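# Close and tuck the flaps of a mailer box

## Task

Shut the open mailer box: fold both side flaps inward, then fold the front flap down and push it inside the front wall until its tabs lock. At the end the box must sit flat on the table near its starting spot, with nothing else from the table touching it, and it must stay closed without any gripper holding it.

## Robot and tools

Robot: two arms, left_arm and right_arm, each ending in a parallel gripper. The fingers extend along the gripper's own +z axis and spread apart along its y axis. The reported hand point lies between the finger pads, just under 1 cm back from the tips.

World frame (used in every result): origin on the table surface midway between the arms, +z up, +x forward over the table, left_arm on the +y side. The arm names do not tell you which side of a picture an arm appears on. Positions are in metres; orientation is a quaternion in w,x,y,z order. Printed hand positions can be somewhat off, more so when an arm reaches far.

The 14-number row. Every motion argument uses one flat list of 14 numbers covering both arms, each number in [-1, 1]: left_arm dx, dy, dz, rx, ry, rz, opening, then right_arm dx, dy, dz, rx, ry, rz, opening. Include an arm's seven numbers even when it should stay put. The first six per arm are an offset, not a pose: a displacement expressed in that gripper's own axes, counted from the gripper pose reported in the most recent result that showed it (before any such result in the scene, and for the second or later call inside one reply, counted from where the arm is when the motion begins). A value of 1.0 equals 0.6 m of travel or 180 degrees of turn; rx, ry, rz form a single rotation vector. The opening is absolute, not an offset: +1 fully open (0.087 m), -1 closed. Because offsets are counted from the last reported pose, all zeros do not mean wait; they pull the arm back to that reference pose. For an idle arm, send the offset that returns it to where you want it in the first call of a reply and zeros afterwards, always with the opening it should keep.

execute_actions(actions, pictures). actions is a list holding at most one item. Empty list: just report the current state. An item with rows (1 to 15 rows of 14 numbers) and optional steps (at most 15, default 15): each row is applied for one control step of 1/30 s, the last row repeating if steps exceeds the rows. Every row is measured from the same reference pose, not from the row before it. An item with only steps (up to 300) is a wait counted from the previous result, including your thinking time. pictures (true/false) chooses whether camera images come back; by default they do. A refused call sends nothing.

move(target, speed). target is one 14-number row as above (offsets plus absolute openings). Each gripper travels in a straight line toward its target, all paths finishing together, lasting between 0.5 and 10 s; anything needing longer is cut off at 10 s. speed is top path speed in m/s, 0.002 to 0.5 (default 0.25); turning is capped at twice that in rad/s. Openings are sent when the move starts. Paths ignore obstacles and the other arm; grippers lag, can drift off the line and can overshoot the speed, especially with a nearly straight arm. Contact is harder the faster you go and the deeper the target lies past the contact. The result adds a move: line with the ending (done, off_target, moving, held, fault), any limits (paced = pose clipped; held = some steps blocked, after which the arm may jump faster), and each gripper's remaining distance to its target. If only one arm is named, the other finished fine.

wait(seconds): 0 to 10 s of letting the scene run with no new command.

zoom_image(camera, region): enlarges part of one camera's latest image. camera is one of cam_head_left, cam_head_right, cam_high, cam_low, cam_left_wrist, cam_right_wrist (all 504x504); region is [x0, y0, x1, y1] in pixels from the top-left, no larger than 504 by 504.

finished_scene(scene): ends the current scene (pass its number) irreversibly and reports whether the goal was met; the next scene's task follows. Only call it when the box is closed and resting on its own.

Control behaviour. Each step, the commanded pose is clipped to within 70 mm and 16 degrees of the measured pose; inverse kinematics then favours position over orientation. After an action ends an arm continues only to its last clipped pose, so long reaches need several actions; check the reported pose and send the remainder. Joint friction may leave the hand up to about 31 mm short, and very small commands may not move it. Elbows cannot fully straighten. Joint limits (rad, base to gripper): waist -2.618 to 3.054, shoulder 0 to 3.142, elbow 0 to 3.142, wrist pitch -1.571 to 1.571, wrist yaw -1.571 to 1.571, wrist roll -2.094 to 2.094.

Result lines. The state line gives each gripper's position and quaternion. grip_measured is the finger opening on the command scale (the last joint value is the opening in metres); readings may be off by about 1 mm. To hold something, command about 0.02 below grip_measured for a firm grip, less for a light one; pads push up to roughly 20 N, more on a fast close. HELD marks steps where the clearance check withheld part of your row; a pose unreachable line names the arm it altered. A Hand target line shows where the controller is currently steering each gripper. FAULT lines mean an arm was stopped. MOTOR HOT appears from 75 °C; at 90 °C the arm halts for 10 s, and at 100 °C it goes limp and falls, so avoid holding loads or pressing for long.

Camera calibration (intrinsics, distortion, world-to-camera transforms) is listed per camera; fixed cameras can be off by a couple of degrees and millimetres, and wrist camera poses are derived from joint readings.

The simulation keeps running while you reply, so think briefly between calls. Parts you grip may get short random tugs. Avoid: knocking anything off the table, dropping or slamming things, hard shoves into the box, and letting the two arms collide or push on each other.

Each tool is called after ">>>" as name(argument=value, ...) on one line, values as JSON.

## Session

>>> execute_actions(actions=[])

Scene clock: 0.00 s of 5140.00 s.
left_arm: end_effector_position=(+0.3128, +0.5508, +0.2517) grip_measured=+0.979 end_effector_quat_wxyz=(-0.541, +0.589, -0.517, +0.305) | right_arm: end_effector_position=(+0.1221, -0.0676, +0.2941) grip_measured=+1.000 end_effector_quat_wxyz=(-0.127, +0.063, +0.914, +0.379)
Joint positions: left_arm=[ 1.178  1.269  0.853  0.125  0.652 -1.185  0.087] | right_arm=[ 0.769  1.43   1.569 -1.256 -0.712  1.033  0.087]
Joint velocities: left_arm=[-0.012 -0.017  0.007  0.007 -0.007  0.037  0.   ] | right_arm=[ 0.007 -0.012 -0.012 -0.066 -0.007 -0.051  0.   ]
Motor temperatures (°C, as the motors report them): left_arm=[22 31 31 28 21 22] | right_arm=[21 29 28 28 22 22]
Hand target (left_arm): +0.313, +0.551, +0.252; -0.541, +0.589, -0.517, +0.305
Hand target (right_arm): +0.122, -0.068, +0.294; -0.127, +0.063, +0.914, +0.379
camera_calibration (this result's frames):
cam_left_wrist: T_world_to_cam=[[0.276819, -0.127196, 0.952467, -0.256787], [-0.538831, -0.84125, 0.0442593, 0.637252], [0.795633, -0.525471, -0.301411, 0.257281], [0, 0, 0, 1]] pos_world=[0.209753, 0.63862, 0.293924]
cam_right_wrist: T_world_to_cam=[[-0.201781, -0.718916, -0.665165, 0.167144], [-0.479183, -0.519841, 0.707212, -0.162368], [-0.854206, 0.461437, -0.239599, 0.345988], [0, 0, 0, 1]] pos_world=[0.251467, -0.123895, 0.308904]

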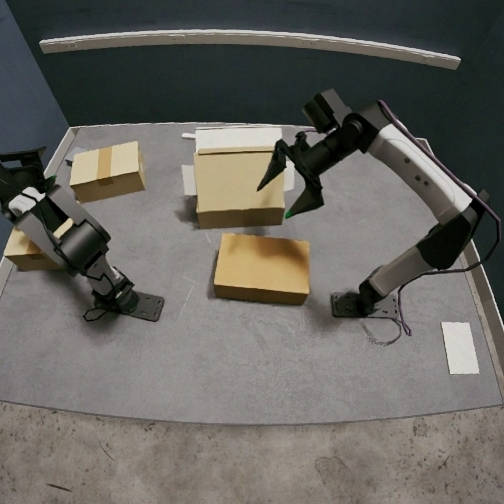

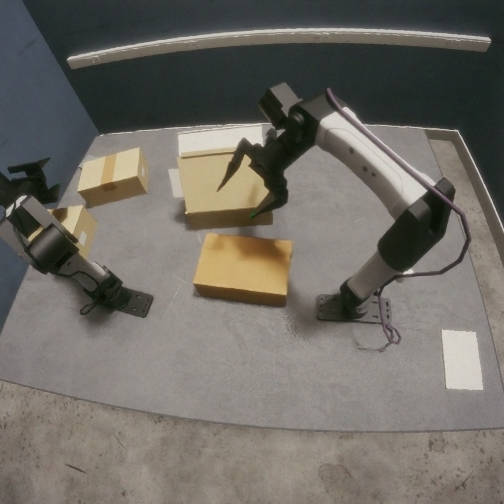

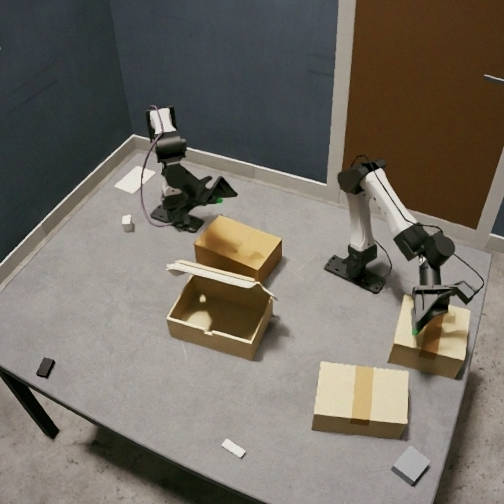

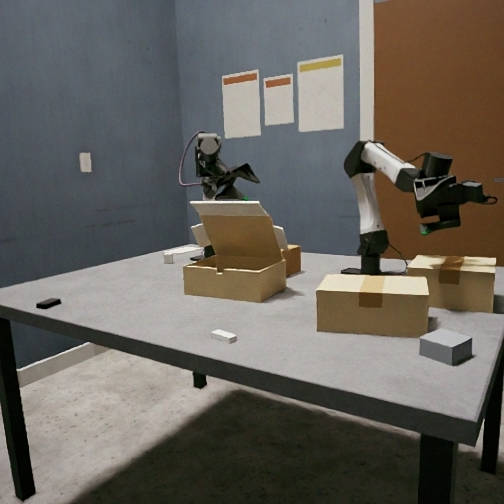

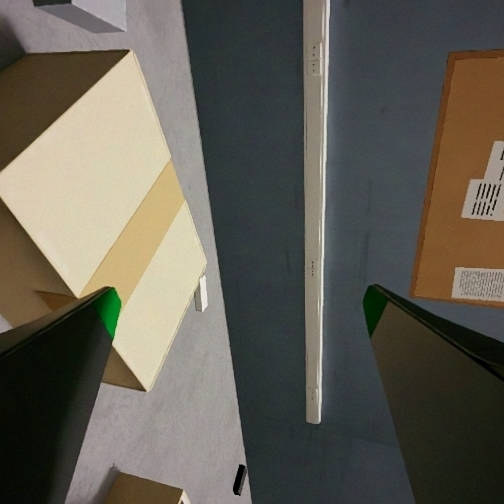

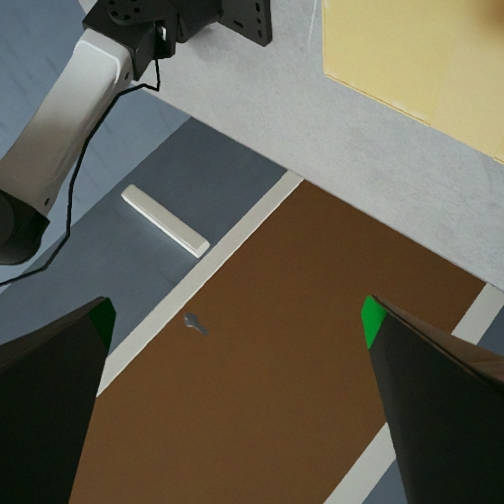

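>>> move(target=[0.615,-0.111,-0.136,-0.082,0.261,0.471,-1,-0.398,-0.04,-0.12,0.232,-0.267,-0.117,-1], speed=0.25)

Scene clock: 16.93 s of 5140.00 s.
left_arm: end_effector_position=(+0.3657, +0.1722, +0.2768) grip_measured=-1.000 end_effector_quat_wxyz=(+0.317, -0.010, +0.948, -0.033) | right_arm: end_effector_position=(+0.3501, -0.1434, +0.2608) grip_measured=-0.985 end_effector_quat_wxyz=(+0.288, -0.003, +0.958, -0.005)
Joint positions: left_arm=[-0.248  1.716  2.003 -1.234 -0.193 -0.375  0.   ] | right_arm=[ 0.702  1.903  2.217 -1.408  0.35   0.566  0.001]
Joint velocities: left_arm=[-0.007 -0.002 -0.007 -0.007  0.037  0.051  0.   ] | right_arm=[-0.012 -0.012  0.002  0.022 -0.007  0.022 -0.001]
Motor temperatures (°C, as the motors report them): left_arm=[22 31 33 31 21 22] | right_arm=[21 29 29 29 22 22]
Hand target (left_arm): +0.363, +0.172, +0.272; +0.305, -0.005, +0.952, -0.025
Hand target (right_arm): +0.359, -0.142, +0.261; +0.297, -0.002, +0.955, -0.005
Off the commanded pose (left_arm): 0.018 m, 4 deg.
Off the commanded pose (right_arm): 0.010 m, 2 deg.
After step 90, 9.80 s passed at rest.
move: off_target (left_arm)
camera_calibration (this result's frames):
cam_left_wrist: T_world_to_cam=[[-0.0100402, -0.997678, 0.0673626, 0.156335], [-0.970688, 0.0259019, 0.238943, 0.300883], [-0.240133, -0.062989, -0.968694, 0.507671], [0, 0, 0, 1]] pos_world=[0.415541, 0.180157, 0.409353]
cam_right_wrist: T_world_to_cam=[[-0.00418631, -0.999501, 0.0313127, -0.154635], [-0.960309, 0.0127517, 0.278647, 0.28763], [-0.278907, -0.0289033, -0.959883, 0.483838], [0, 0, 0, 1]] pos_world=[0.410513, -0.144241, 0.389123]

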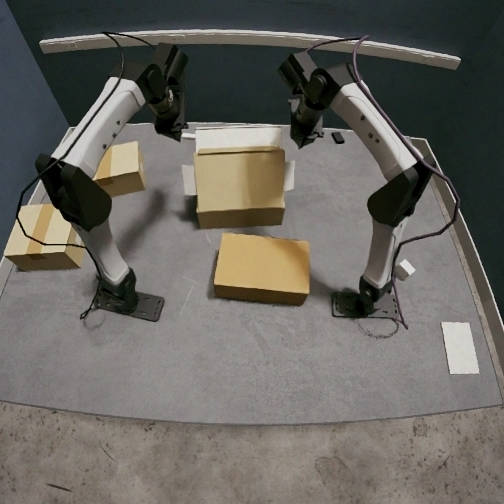

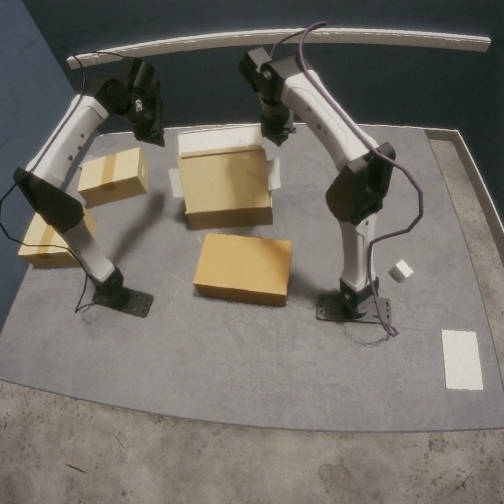

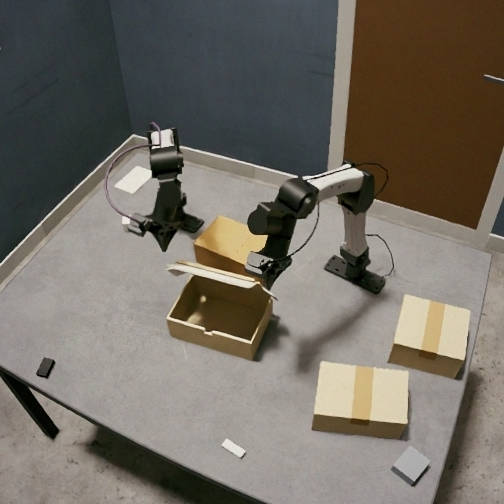

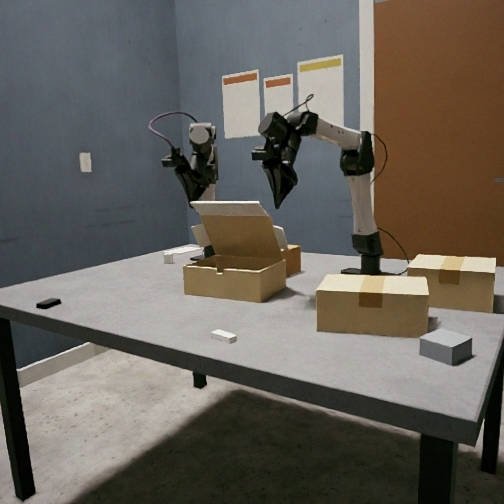

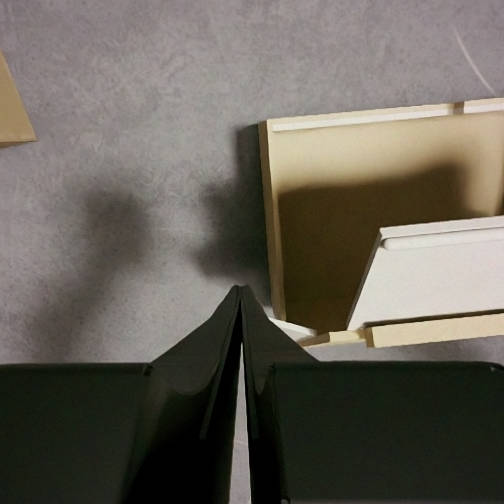

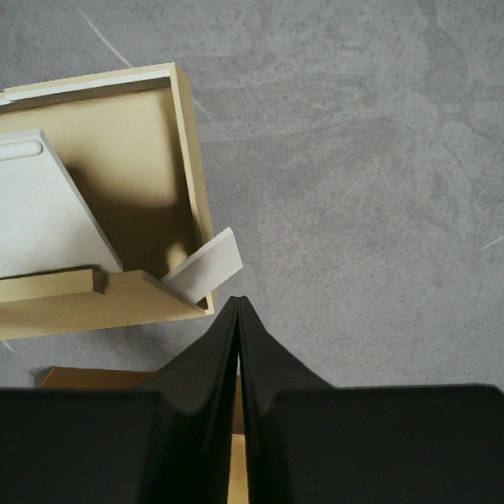

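>>> move(target=[0.11,0.03,0.135,0,0,0,-1,0.085,-0.03,0.123,0,0,0,-1], speed=0.1)

>>> move(target=[0,-0.11,0,0,0,0,-1,0,0.11,0,0,0,0,-1], speed=0.05)

Scene clock: 20.70 s of 5140.00 s.
left_arm: end_effector_position=(+0.3639, +0.1800, +0.1751) grip_measured=-1.000 end_effector_quat_wxyz=(+0.318, -0.009, +0.948, -0.030) | right_arm: end_effector_position=(+0.3479, -0.1599, +0.1640) grip_measured=-0.985 end_effector_quat_wxyz=(+0.277, -0.004, +0.961, -0.015)
Joint positions: left_arm=[-0.23   1.571  1.419 -0.792 -0.188 -0.357  0.   ] | right_arm=[ 0.67   1.741  1.61  -0.983  0.339  0.538  0.001]
Joint velocities: left_arm=[-0.017  0.002  0.002  0.081 -0.037 -0.007  0.   ] | right_arm=[-0.007  0.002 -0.002 -0.037 -0.066  0.051  0.   ]
Motor temperatures (°C, as the motors report them): left_arm=[22 32 33 31 21 22] | right_arm=[21 30 29 29 22 22]
Hand target (left_arm): +0.362, +0.183, +0.172; +0.317, -0.010, +0.948, -0.032
Hand target (right_arm): +0.348, -0.162, +0.170; +0.287, -0.003, +0.958, -0.005
Off the commanded pose (left_arm): 0.005 m, 0 deg.
Off the commanded pose (right_arm): 0.008 m, 2 deg.
move: done
camera_calibration (this result's frames):
cam_left_wrist: T_world_to_cam=[[-0.010102, -0.998027, 0.0619629, 0.171919], [-0.971172, 0.0245513, 0.237111, 0.323981], [-0.238164, -0.0577814, -0.969505, 0.407694], [0, 0, 0, 1]] pos_world=[0.413476, 0.187183, 0.307789]
cam_right_wrist: T_world_to_cam=[[-0.00710032, -0.998692, 0.0506258, -0.17006], [-0.953551, 0.0220086, 0.300426, 0.308221], [-0.301147, -0.0461411, -0.952461, 0.393607], [0, 0, 0, 1]] pos_world=[0.411231, -0.15846, 0.290907]

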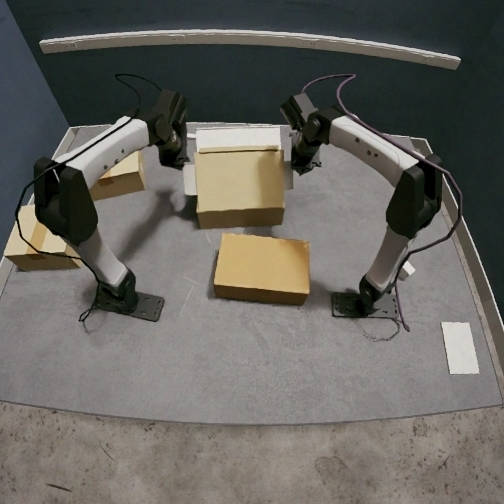

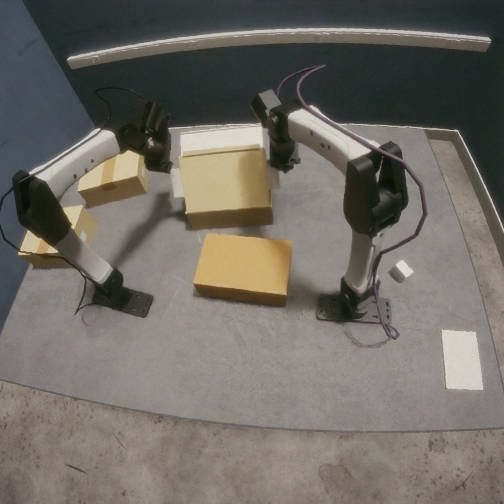

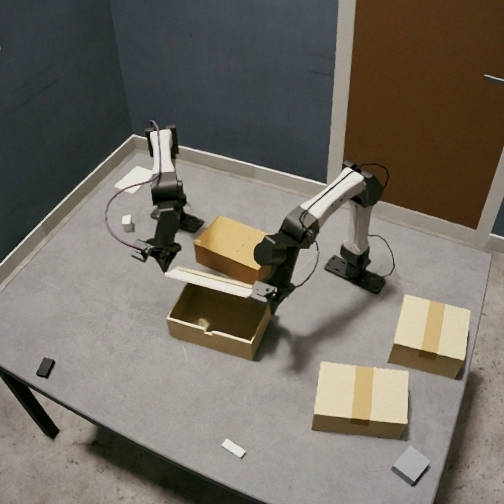

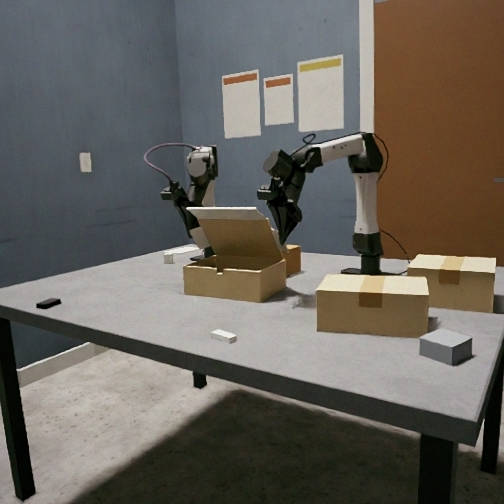

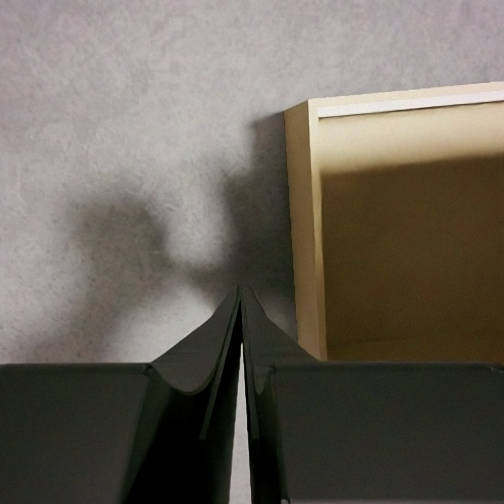

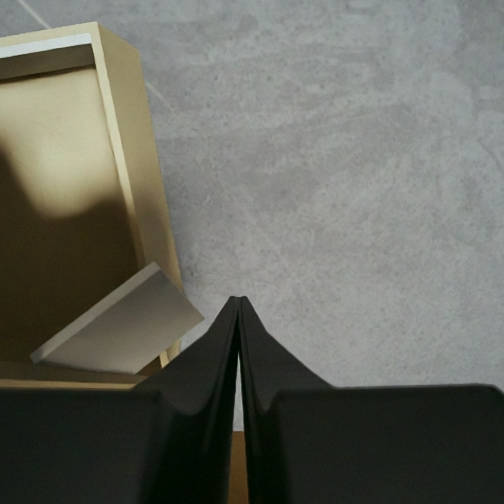

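Scene clock: 22.33 s of 5140.00 s.
left_arm: end_effector_position=(+0.3643, +0.1360, +0.1805) grip_measured=-1.000 end_effector_quat_wxyz=(+0.320, -0.017, +0.947, -0.004) | right_arm: end_effector_position=(+0.3507, -0.1269, +0.1644) grip_measured=-0.985 end_effector_quat_wxyz=(+0.279, -0.001, +0.958, -0.064)
Joint positions: left_arm=[-0.377  1.677  1.561 -0.877 -0.322 -0.484  0.   ] | right_arm=[ 0.774  1.903  1.82  -1.124  0.463  0.641  0.001]
Joint velocities: left_arm=[ 0.002  0.002  0.022 -0.007 -0.007 -0.095  0.   ] | right_arm=[-0.022  0.007 -0.002  0.051  0.007 -0.022  0.   ]
Motor temperatures (°C, as the motors report them): left_arm=[22 32 34 31 21 22] | right_arm=[21 30 30 29 22 22]
Hand target (left_arm): +0.364, +0.115, +0.179; +0.316, -0.010, +0.948, -0.032
Hand target (right_arm): +0.348, -0.095, +0.164; +0.276, -0.004, +0.961, -0.016
Off the commanded pose (left_arm): 0.022 m, 3 deg.
Off the commanded pose (right_arm): 0.033 m, 6 deg.
move: off_target (left_arm, right_arm)
camera_calibration (this result's frames):
cam_left_wrist: T_world_to_cam=[[0.0205968, -0.999626, 0.0179645, 0.124649], [-0.972109, -0.0158247, 0.233994, 0.330568], [-0.233622, -0.022283, -0.972072, 0.404491], [0, 0, 0, 1]] pos_world=[0.413279, 0.138847, 0.313605]
cam_right_wrist: T_world_to_cam=[[-0.0398392, -0.98899, 0.142517, -0.139513], [-0.953932, 0.0800925, 0.289136, 0.319444], [-0.297367, -0.124433, -0.94662, 0.384117], [0, 0, 0, 1]] pos_world=[0.413394, -0.115766, 0.291133]

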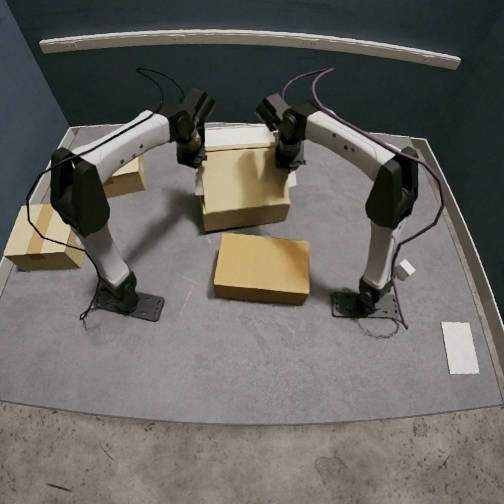

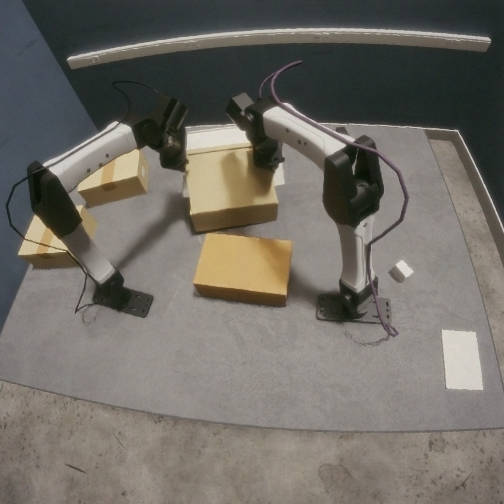

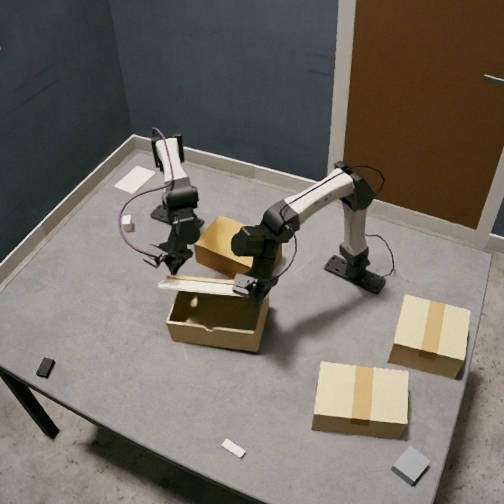

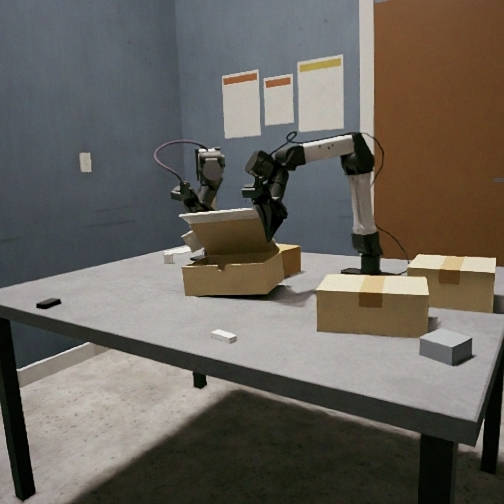

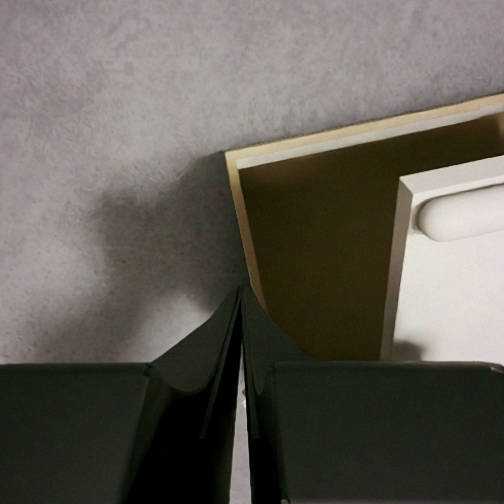

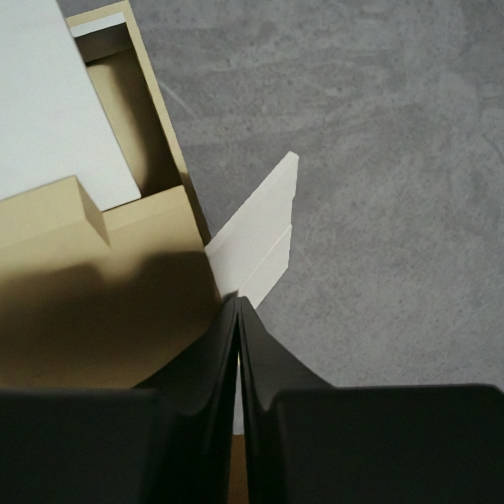

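>>> move(target=[-0.076,0,-0.11,0,0,0,-1,-0.048,-0.06,-0.068,0,0,0,-1], speed=0.1)

>>> move(target=[0,-0.17,0,0,0,0,-1,0,0,0,0,0,0,-1], speed=0.1)

>>> move(target=[0.1,0,0.26,0,0,0,-1,0,0,0,0,0,0,-1], speed=0.07)

Scene clock: 26.50 s of 5140.00 s.
left_arm: end_effector_position=(+0.3624, +0.1382, +0.2659) grip_measured=-1.000 end_effector_quat_wxyz=(+0.334, -0.021, +0.942, -0.011) | right_arm: end_effector_position=(+0.3519, -0.1536, +0.2051) grip_measured=-0.985 end_effector_quat_wxyz=(+0.272, -0.002, +0.960, -0.072)
Joint positions: left_arm=[-0.377  1.738  1.972 -1.195 -0.328 -0.486  0.   ] | right_arm=[ 0.719  1.891  1.972 -1.286  0.448  0.587  0.001]
Joint velocities: left_arm=[ 0.002 -0.007 -0.012 -0.037  0.051 -0.066  0.   ] | right_arm=[ 0.007  0.012 -0.002 -0.066 -0.037 -0.051  0.   ]
Motor temperatures (°C, as the motors report them): left_arm=[22 32 34 31 21 22] | right_arm=[21 31 30 29 22 22]
Hand target (left_arm): +0.360, +0.138, +0.260; +0.320, -0.017, +0.947, -0.005
Hand target (right_arm): +0.351, -0.157, +0.218; +0.279, -0.001, +0.958, -0.064
Off the commanded pose (left_arm): 0.006 m, 2 deg.
Off the commanded pose (right_arm): 0.014 m, 1 deg.
move: off_target (right_arm)
camera_calibration (this result's frames):
cam_left_wrist: T_world_to_cam=[[0.0240223, -0.99918, 0.0325914, 0.12017], [-0.97863, -0.0168436, 0.204937, 0.318927], [-0.20422, -0.036818, -0.978232, 0.480127], [0, 0, 0, 1]] pos_world=[0.407276, 0.143121, 0.4004]
cam_right_wrist: T_world_to_cam=[[-0.041532, -0.986459, 0.158664, -0.173982], [-0.949351, 0.0884648, 0.301509, 0.308133], [-0.311462, -0.138105, -0.940169, 0.421282], [0, 0, 0, 1]] pos_world=[0.416513, -0.140704, 0.330776]

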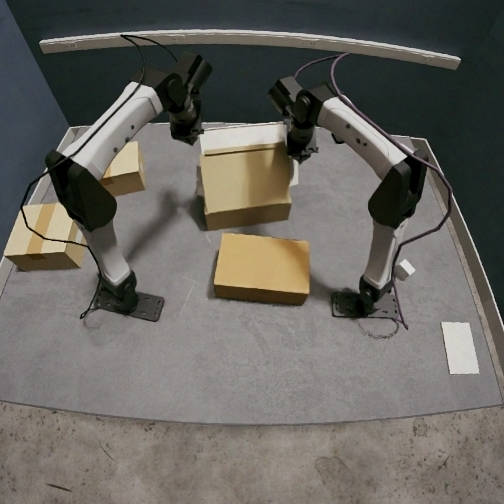

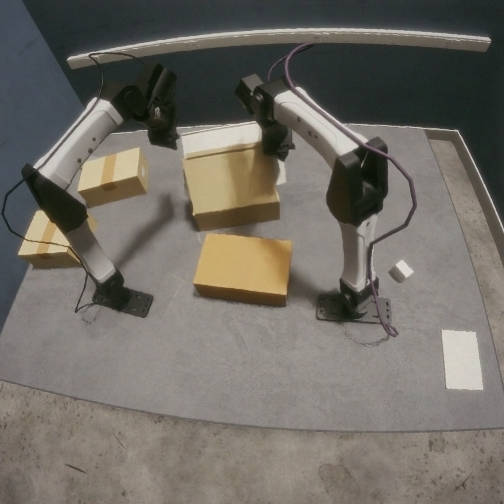

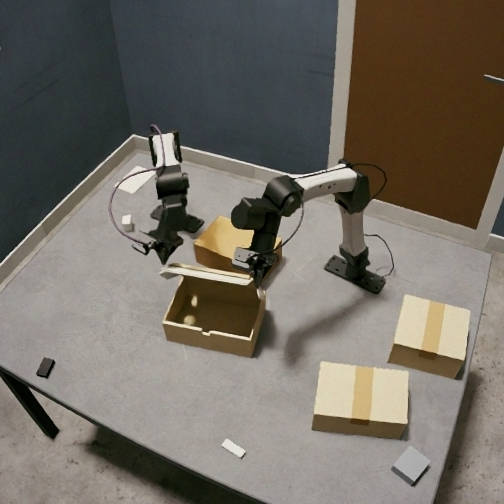

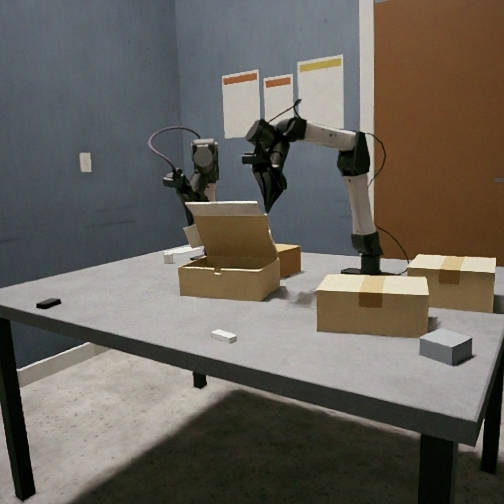

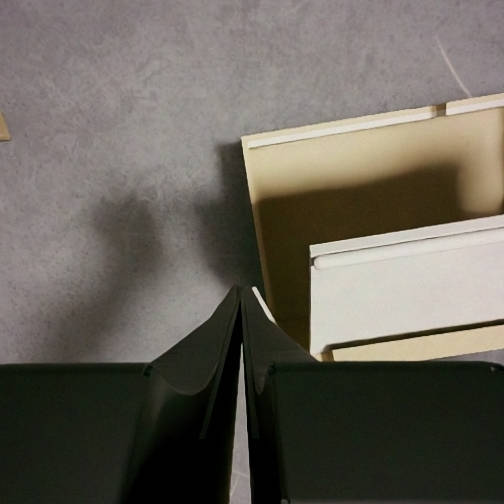

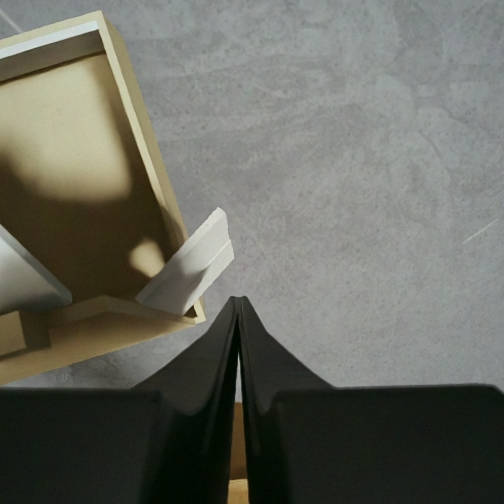

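Scene clock: 28.20 s of 5140.00 s.
left_arm: end_effector_position=(+0.3688, +0.0378, +0.2771) grip_measured=-1.000 end_effector_quat_wxyz=(+0.347, -0.025, +0.937, -0.021) | right_arm: end_effector_position=(+0.3502, -0.1596, +0.2045) grip_measured=-0.985 end_effector_quat_wxyz=(+0.266, -0.000, +0.960, -0.081)
Joint positions: left_arm=[-0.588  2.113  2.56  -1.445 -0.446 -0.675  0.   ] | right_arm=[ 0.713  1.891  1.972 -1.305  0.455  0.586  0.001]
Joint velocities: left_arm=[-0.027 -0.002 -0.007 -0.066  0.022 -0.007  0.   ] | right_arm=[ 0.002 -0.012 -0.007 -0.037  0.022  0.007  0.   ]
Motor temperatures (°C, as the motors report them): left_arm=[22 33 34 31 21 22] | right_arm=[21 31 30 29 22 22]
Hand target (left_arm): +0.367, +0.037, +0.268; +0.333, -0.022, +0.943, -0.013
Hand target (right_arm): +0.352, -0.154, +0.205; +0.272, -0.002, +0.960, -0.072
Off the commanded pose (left_arm): 0.008 m, 2 deg.
Off the commanded pose (right_arm): 0.006 m, 1 deg.
move: done
camera_calibration (this result's frames):
cam_left_wrist: T_world_to_cam=[[0.0231774, -0.998287, 0.053716, 0.0137502], [-0.983845, -0.0132355, 0.178534, 0.330384], [-0.177517, -0.0569862, -0.982466, 0.480756], [0, 0, 0, 1]] pos_world=[0.410071, 0.0454959, 0.412604]
cam_right_wrist: T_world_to_cam=[[-0.0476944, -0.983191, 0.176241, -0.180777], [-0.945119, 0.101516, 0.310555, 0.305903], [-0.323226, -0.151757, -0.934074, 0.41998], [0, 0, 0, 1]] pos_world=[0.416242, -0.145058, 0.329153]

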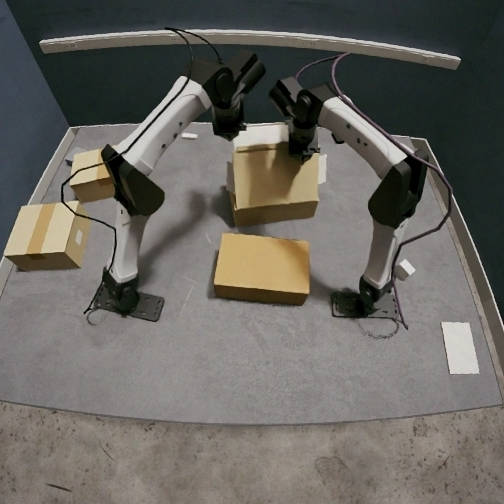

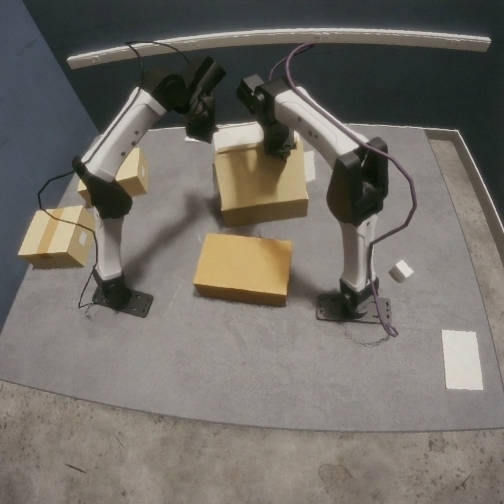

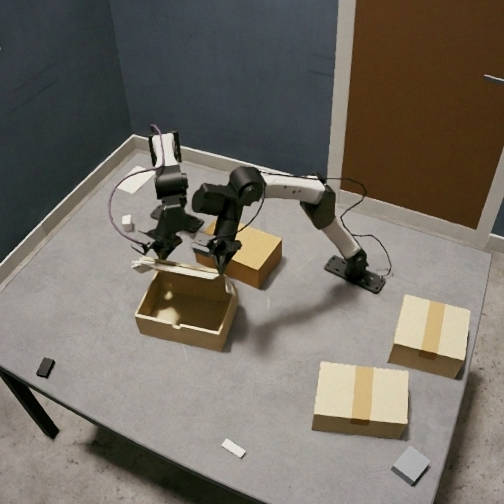

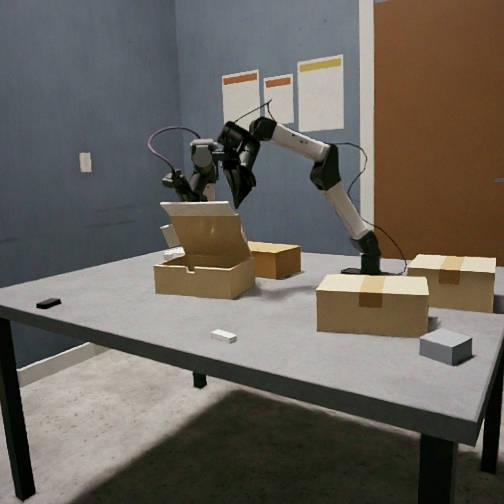

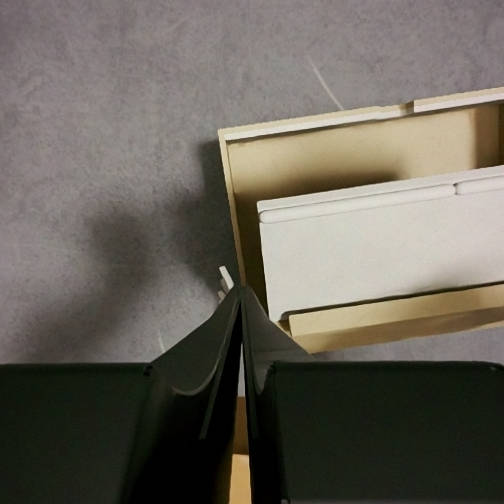

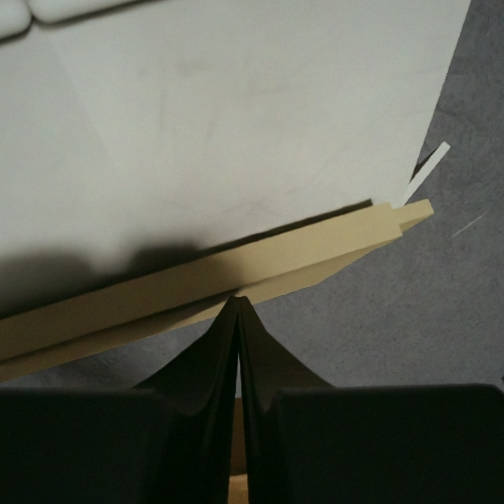

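Scene clock: 31.07 s of 5140.00 s.
left_arm: end_effector_position=(+0.4274, +0.0289, +0.1376) grip_measured=-1.000 end_effector_quat_wxyz=(+0.362, -0.029, +0.931, -0.027) | right_arm: end_effector_position=(+0.3502, -0.1596, +0.2045) grip_measured=-0.985 end_effector_quat_wxyz=(+0.266, -0.000, +0.960, -0.081)
Joint positions: left_arm=[-0.516  2.044  1.828 -0.721 -0.417 -0.608  0.   ] | right_arm=[ 0.713  1.891  1.972 -1.305  0.455  0.586  0.001]
Joint velocities: left_arm=[ 0.002  0.007 -0.017  0.066 -0.022  0.022  0.   ] | right_arm=[-0.017 -0.017 -0.012 -0.051 -0.066  0.022 -0.   ]
Motor temperatures (°C, as the motors report them): left_arm=[22 34 34 31 21 22] | right_arm=[21 31 30 29 22 22]
Hand target (left_arm): +0.426, +0.031, +0.121; +0.348, -0.024, +0.937, -0.020
Hand target (right_arm): +0.350, -0.160, +0.204; +0.266, -0.000, +0.960, -0.081
Off the commanded pose (left_arm): 0.018 m, 2 deg.
Off the commanded pose (right_arm): 0.000 m, 0 deg.
move: off_target (left_arm)
camera_calibration (this result's frames):
cam_left_wrist: T_world_to_cam=[[0.0266242, -0.997304, 0.068381, 0.00751572], [-0.988996, -0.0163205, 0.14704, 0.419379], [-0.145527, -0.0715434, -0.986764, 0.340951], [0, 0, 0, 1]] pos_world=[0.464182, 0.0387327, 0.274259]
cam_right_wrist: T_world_to_cam=[[-0.0476944, -0.983191, 0.176241, -0.180777], [-0.945119, 0.101516, 0.310555, 0.305903], [-0.323226, -0.151757, -0.934074, 0.41998], [0, 0, 0, 1]] pos_world=[0.416242, -0.145058, 0.329153]

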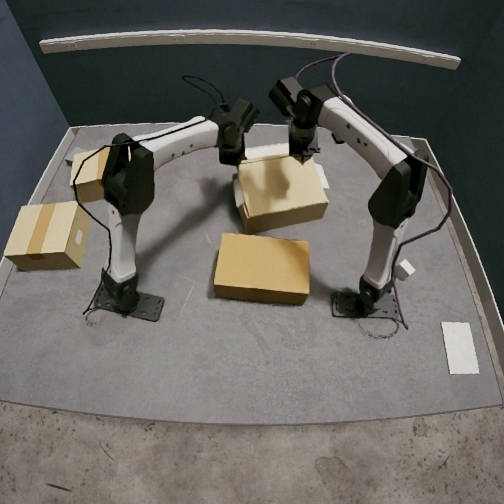

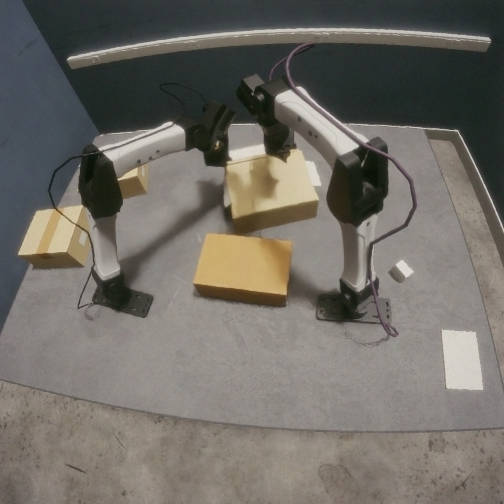

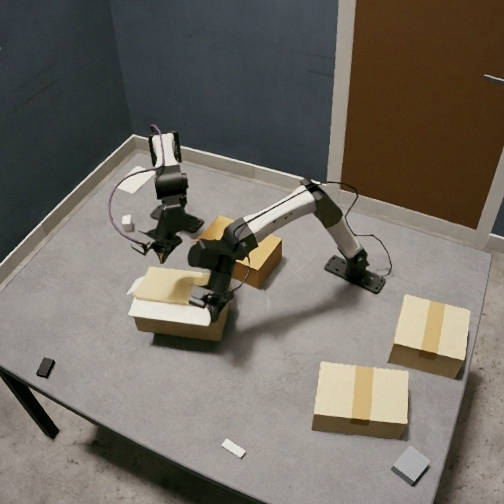

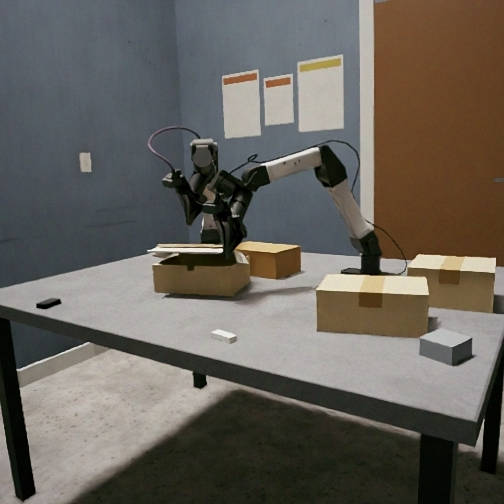

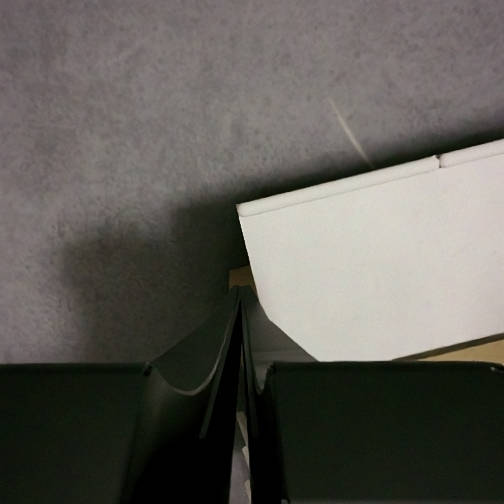

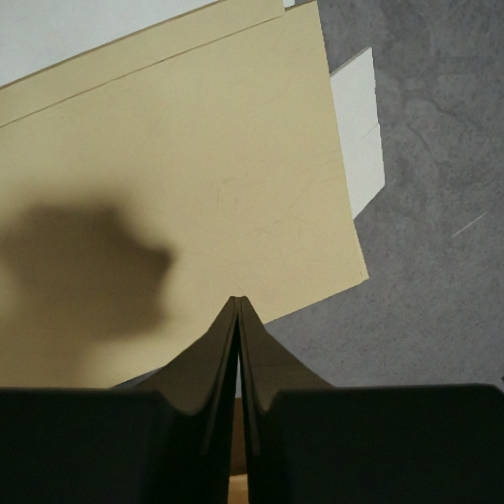

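>>> move(target=[0,0,0,0,0,0,-1,-0.035,-0.117,0.138,0,0,0,-1], speed=0.1)

>>> move(target=[0,0,0,0,0,0,-1,0.068,0.0,0.115,0,0,0,-1], speed=0.06)

Scene clock: 37.10 s of 5140.00 s.
left_arm: end_effector_position=(+0.4276, +0.0287, +0.1378) grip_measured=-1.000 end_effector_quat_wxyz=(+0.362, -0.029, +0.931, -0.027) | right_arm: end_effector_position=(+0.4068, -0.2400, +0.1531) grip_measured=-0.985 end_effector_quat_wxyz=(+0.258, +0.002, +0.962, -0.086)
Joint positions: left_arm=[-0.516  2.044  1.828 -0.719 -0.416 -0.607  0.   ] | right_arm=[ 0.45   1.867  1.724 -0.998  0.356  0.331  0.001]
Joint velocities: left_arm=[ 0.007  0.017 -0.007 -0.022  0.007 -0.037  0.   ] | right_arm=[-0.007 -0.007  0.002  0.066 -0.007 -0.066 -0.   ]
Motor temperatures (°C, as the motors report them): left_arm=[22 35 34 31 21 22] | right_arm=[21 32 31 29 22 22]
Hand target (left_arm): +0.427, +0.029, +0.138; +0.362, -0.029, +0.931, -0.027
Hand target (right_arm): +0.407, -0.240, +0.156; +0.266, -0.000, +0.961, -0.080
Off the commanded pose (left_arm): 0.000 m, 0 deg.
Off the commanded pose (right_arm): 0.003 m, 1 deg.
After step 90, 1.40 s passed at rest.
move: done
camera_calibration (this result's frames):
cam_left_wrist: T_world_to_cam=[[0.0260496, -0.997252, 0.0693489, 0.00735965], [-0.989151, -0.0156806, 0.146066, 0.419754], [-0.144577, -0.0724015, -0.986841, 0.340755], [0, 0, 0, 1]] pos_world=[0.464274, 0.0385926, 0.274449]
cam_right_wrist: T_world_to_cam=[[-0.0538033, -0.981346, 0.184569, -0.246477], [-0.939034, 0.112584, 0.32487, 0.381547], [-0.339589, -0.155838, -0.927574, 0.382821], [0, 0, 0, 1]] pos_world=[0.475026, -0.225177, 0.276634]

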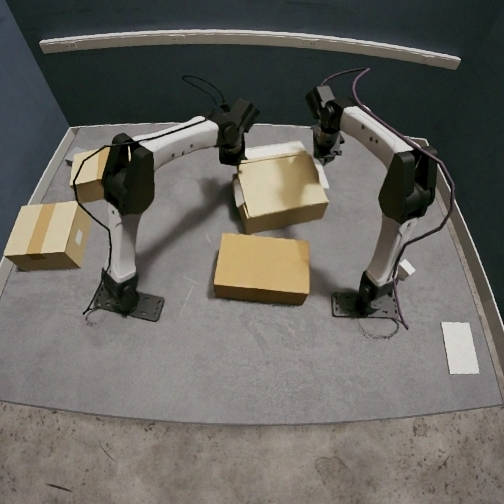

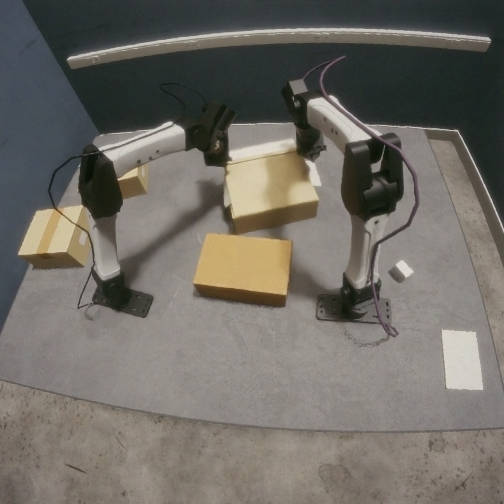

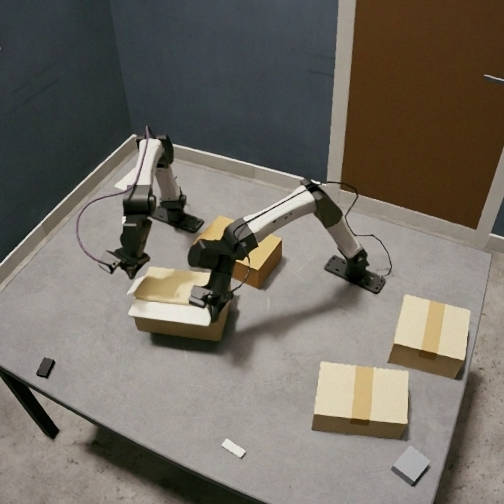

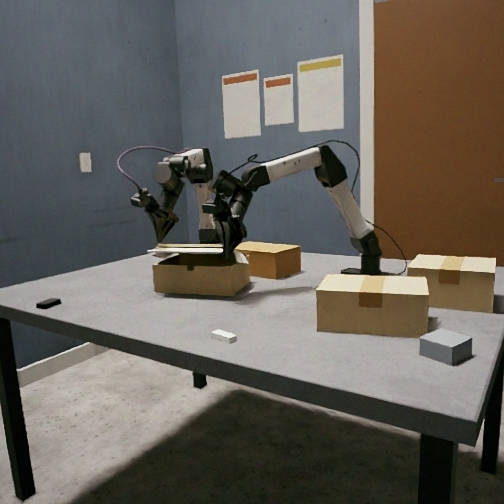

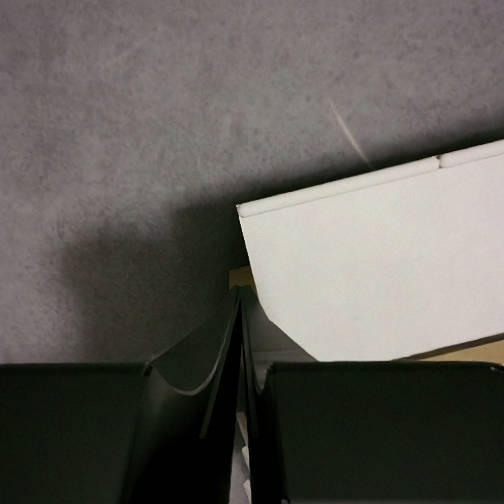

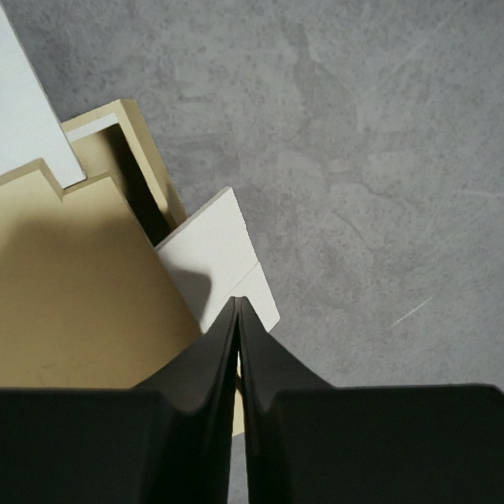

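Scene clock: 38.77 s of 5140.00 s.
left_arm: end_effector_position=(+0.4279, +0.0292, +0.1379) grip_measured=-1.000 end_effector_quat_wxyz=(+0.363, -0.030, +0.931, -0.026) | right_arm: end_effector_position=(+0.4067, -0.2545, +0.0779) grip_measured=-0.985 end_effector_quat_wxyz=(+0.257, +0.005, +0.962, -0.094)
Joint positions: left_arm=[-0.516  2.044  1.828 -0.719 -0.42  -0.607  0.   ] | right_arm=[ 0.42   1.867  1.423 -0.696  0.358  0.307  0.001]
Joint velocities: left_arm=[ 0.002 -0.012  0.002  0.037  0.051 -0.081  0.   ] | right_arm=[-0.012 -0.007 -0.002  0.022  0.037 -0.081  0.   ]
Motor temperatures (°C, as the motors report them): left_arm=[22 36 34 31 21 22] | right_arm=[21 32 31 29 22 22]
Hand target (left_arm): +0.428, +0.029, +0.138; +0.362, -0.029, +0.931, -0.027
Hand target (right_arm): +0.406, -0.253, +0.074; +0.258, +0.002, +0.962, -0.086
Off the commanded pose (left_arm): 0.001 m, 0 deg.
Off the commanded pose (right_arm): 0.004 m, 1 deg.
move: done
camera_calibration (this result's frames):
cam_left_wrist: T_world_to_cam=[[0.0279627, -0.997344, 0.0672598, 0.00732971], [-0.98937, -0.0180075, 0.144303, 0.420435], [-0.142709, -0.0705799, -0.987245, 0.340172], [0, 0, 0, 1]] pos_world=[0.464306, 0.0388906, 0.27467]
cam_right_wrist: T_world_to_cam=[[-0.0628423, -0.978285, 0.197507, -0.243332], [-0.937068, 0.125939, 0.325642, 0.409997], [-0.343444, -0.164613, -0.924634, 0.309874], [0, 0, 0, 1]] pos_world=[0.475328, -0.238673, 0.201067]

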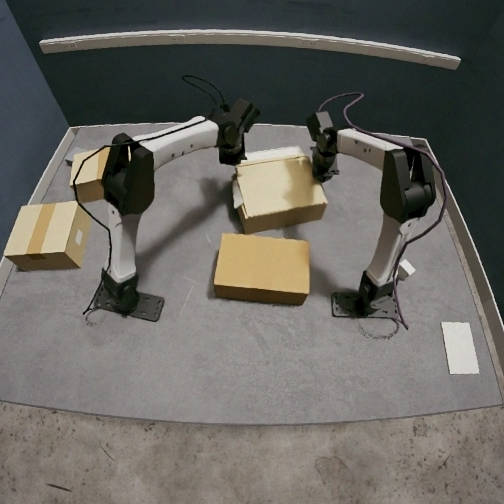

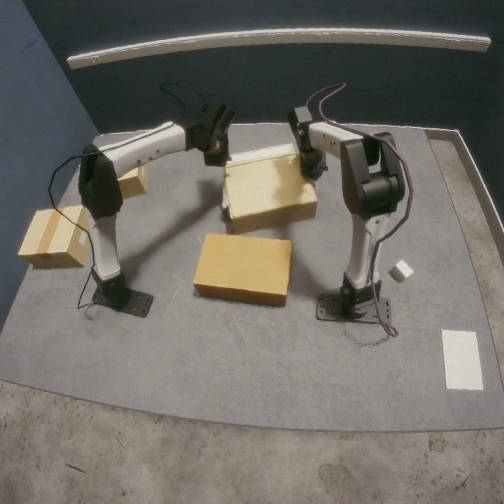

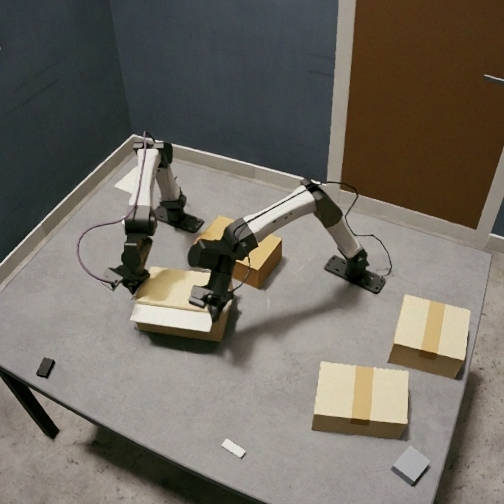

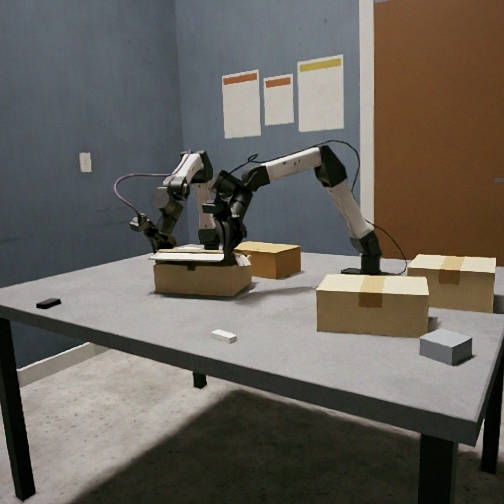

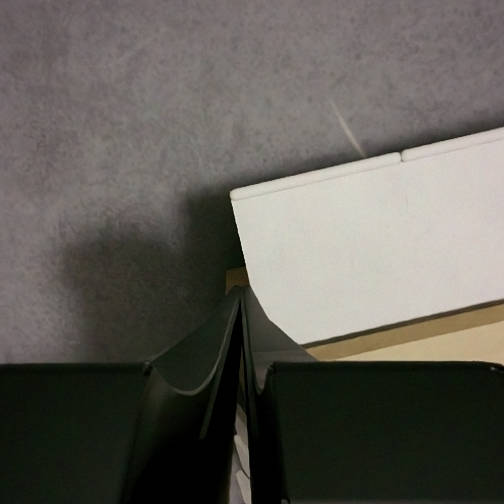

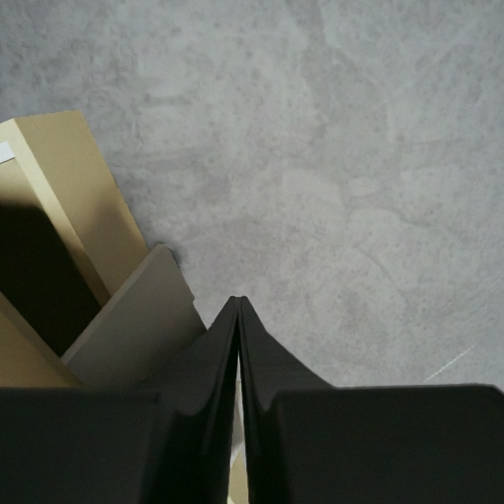

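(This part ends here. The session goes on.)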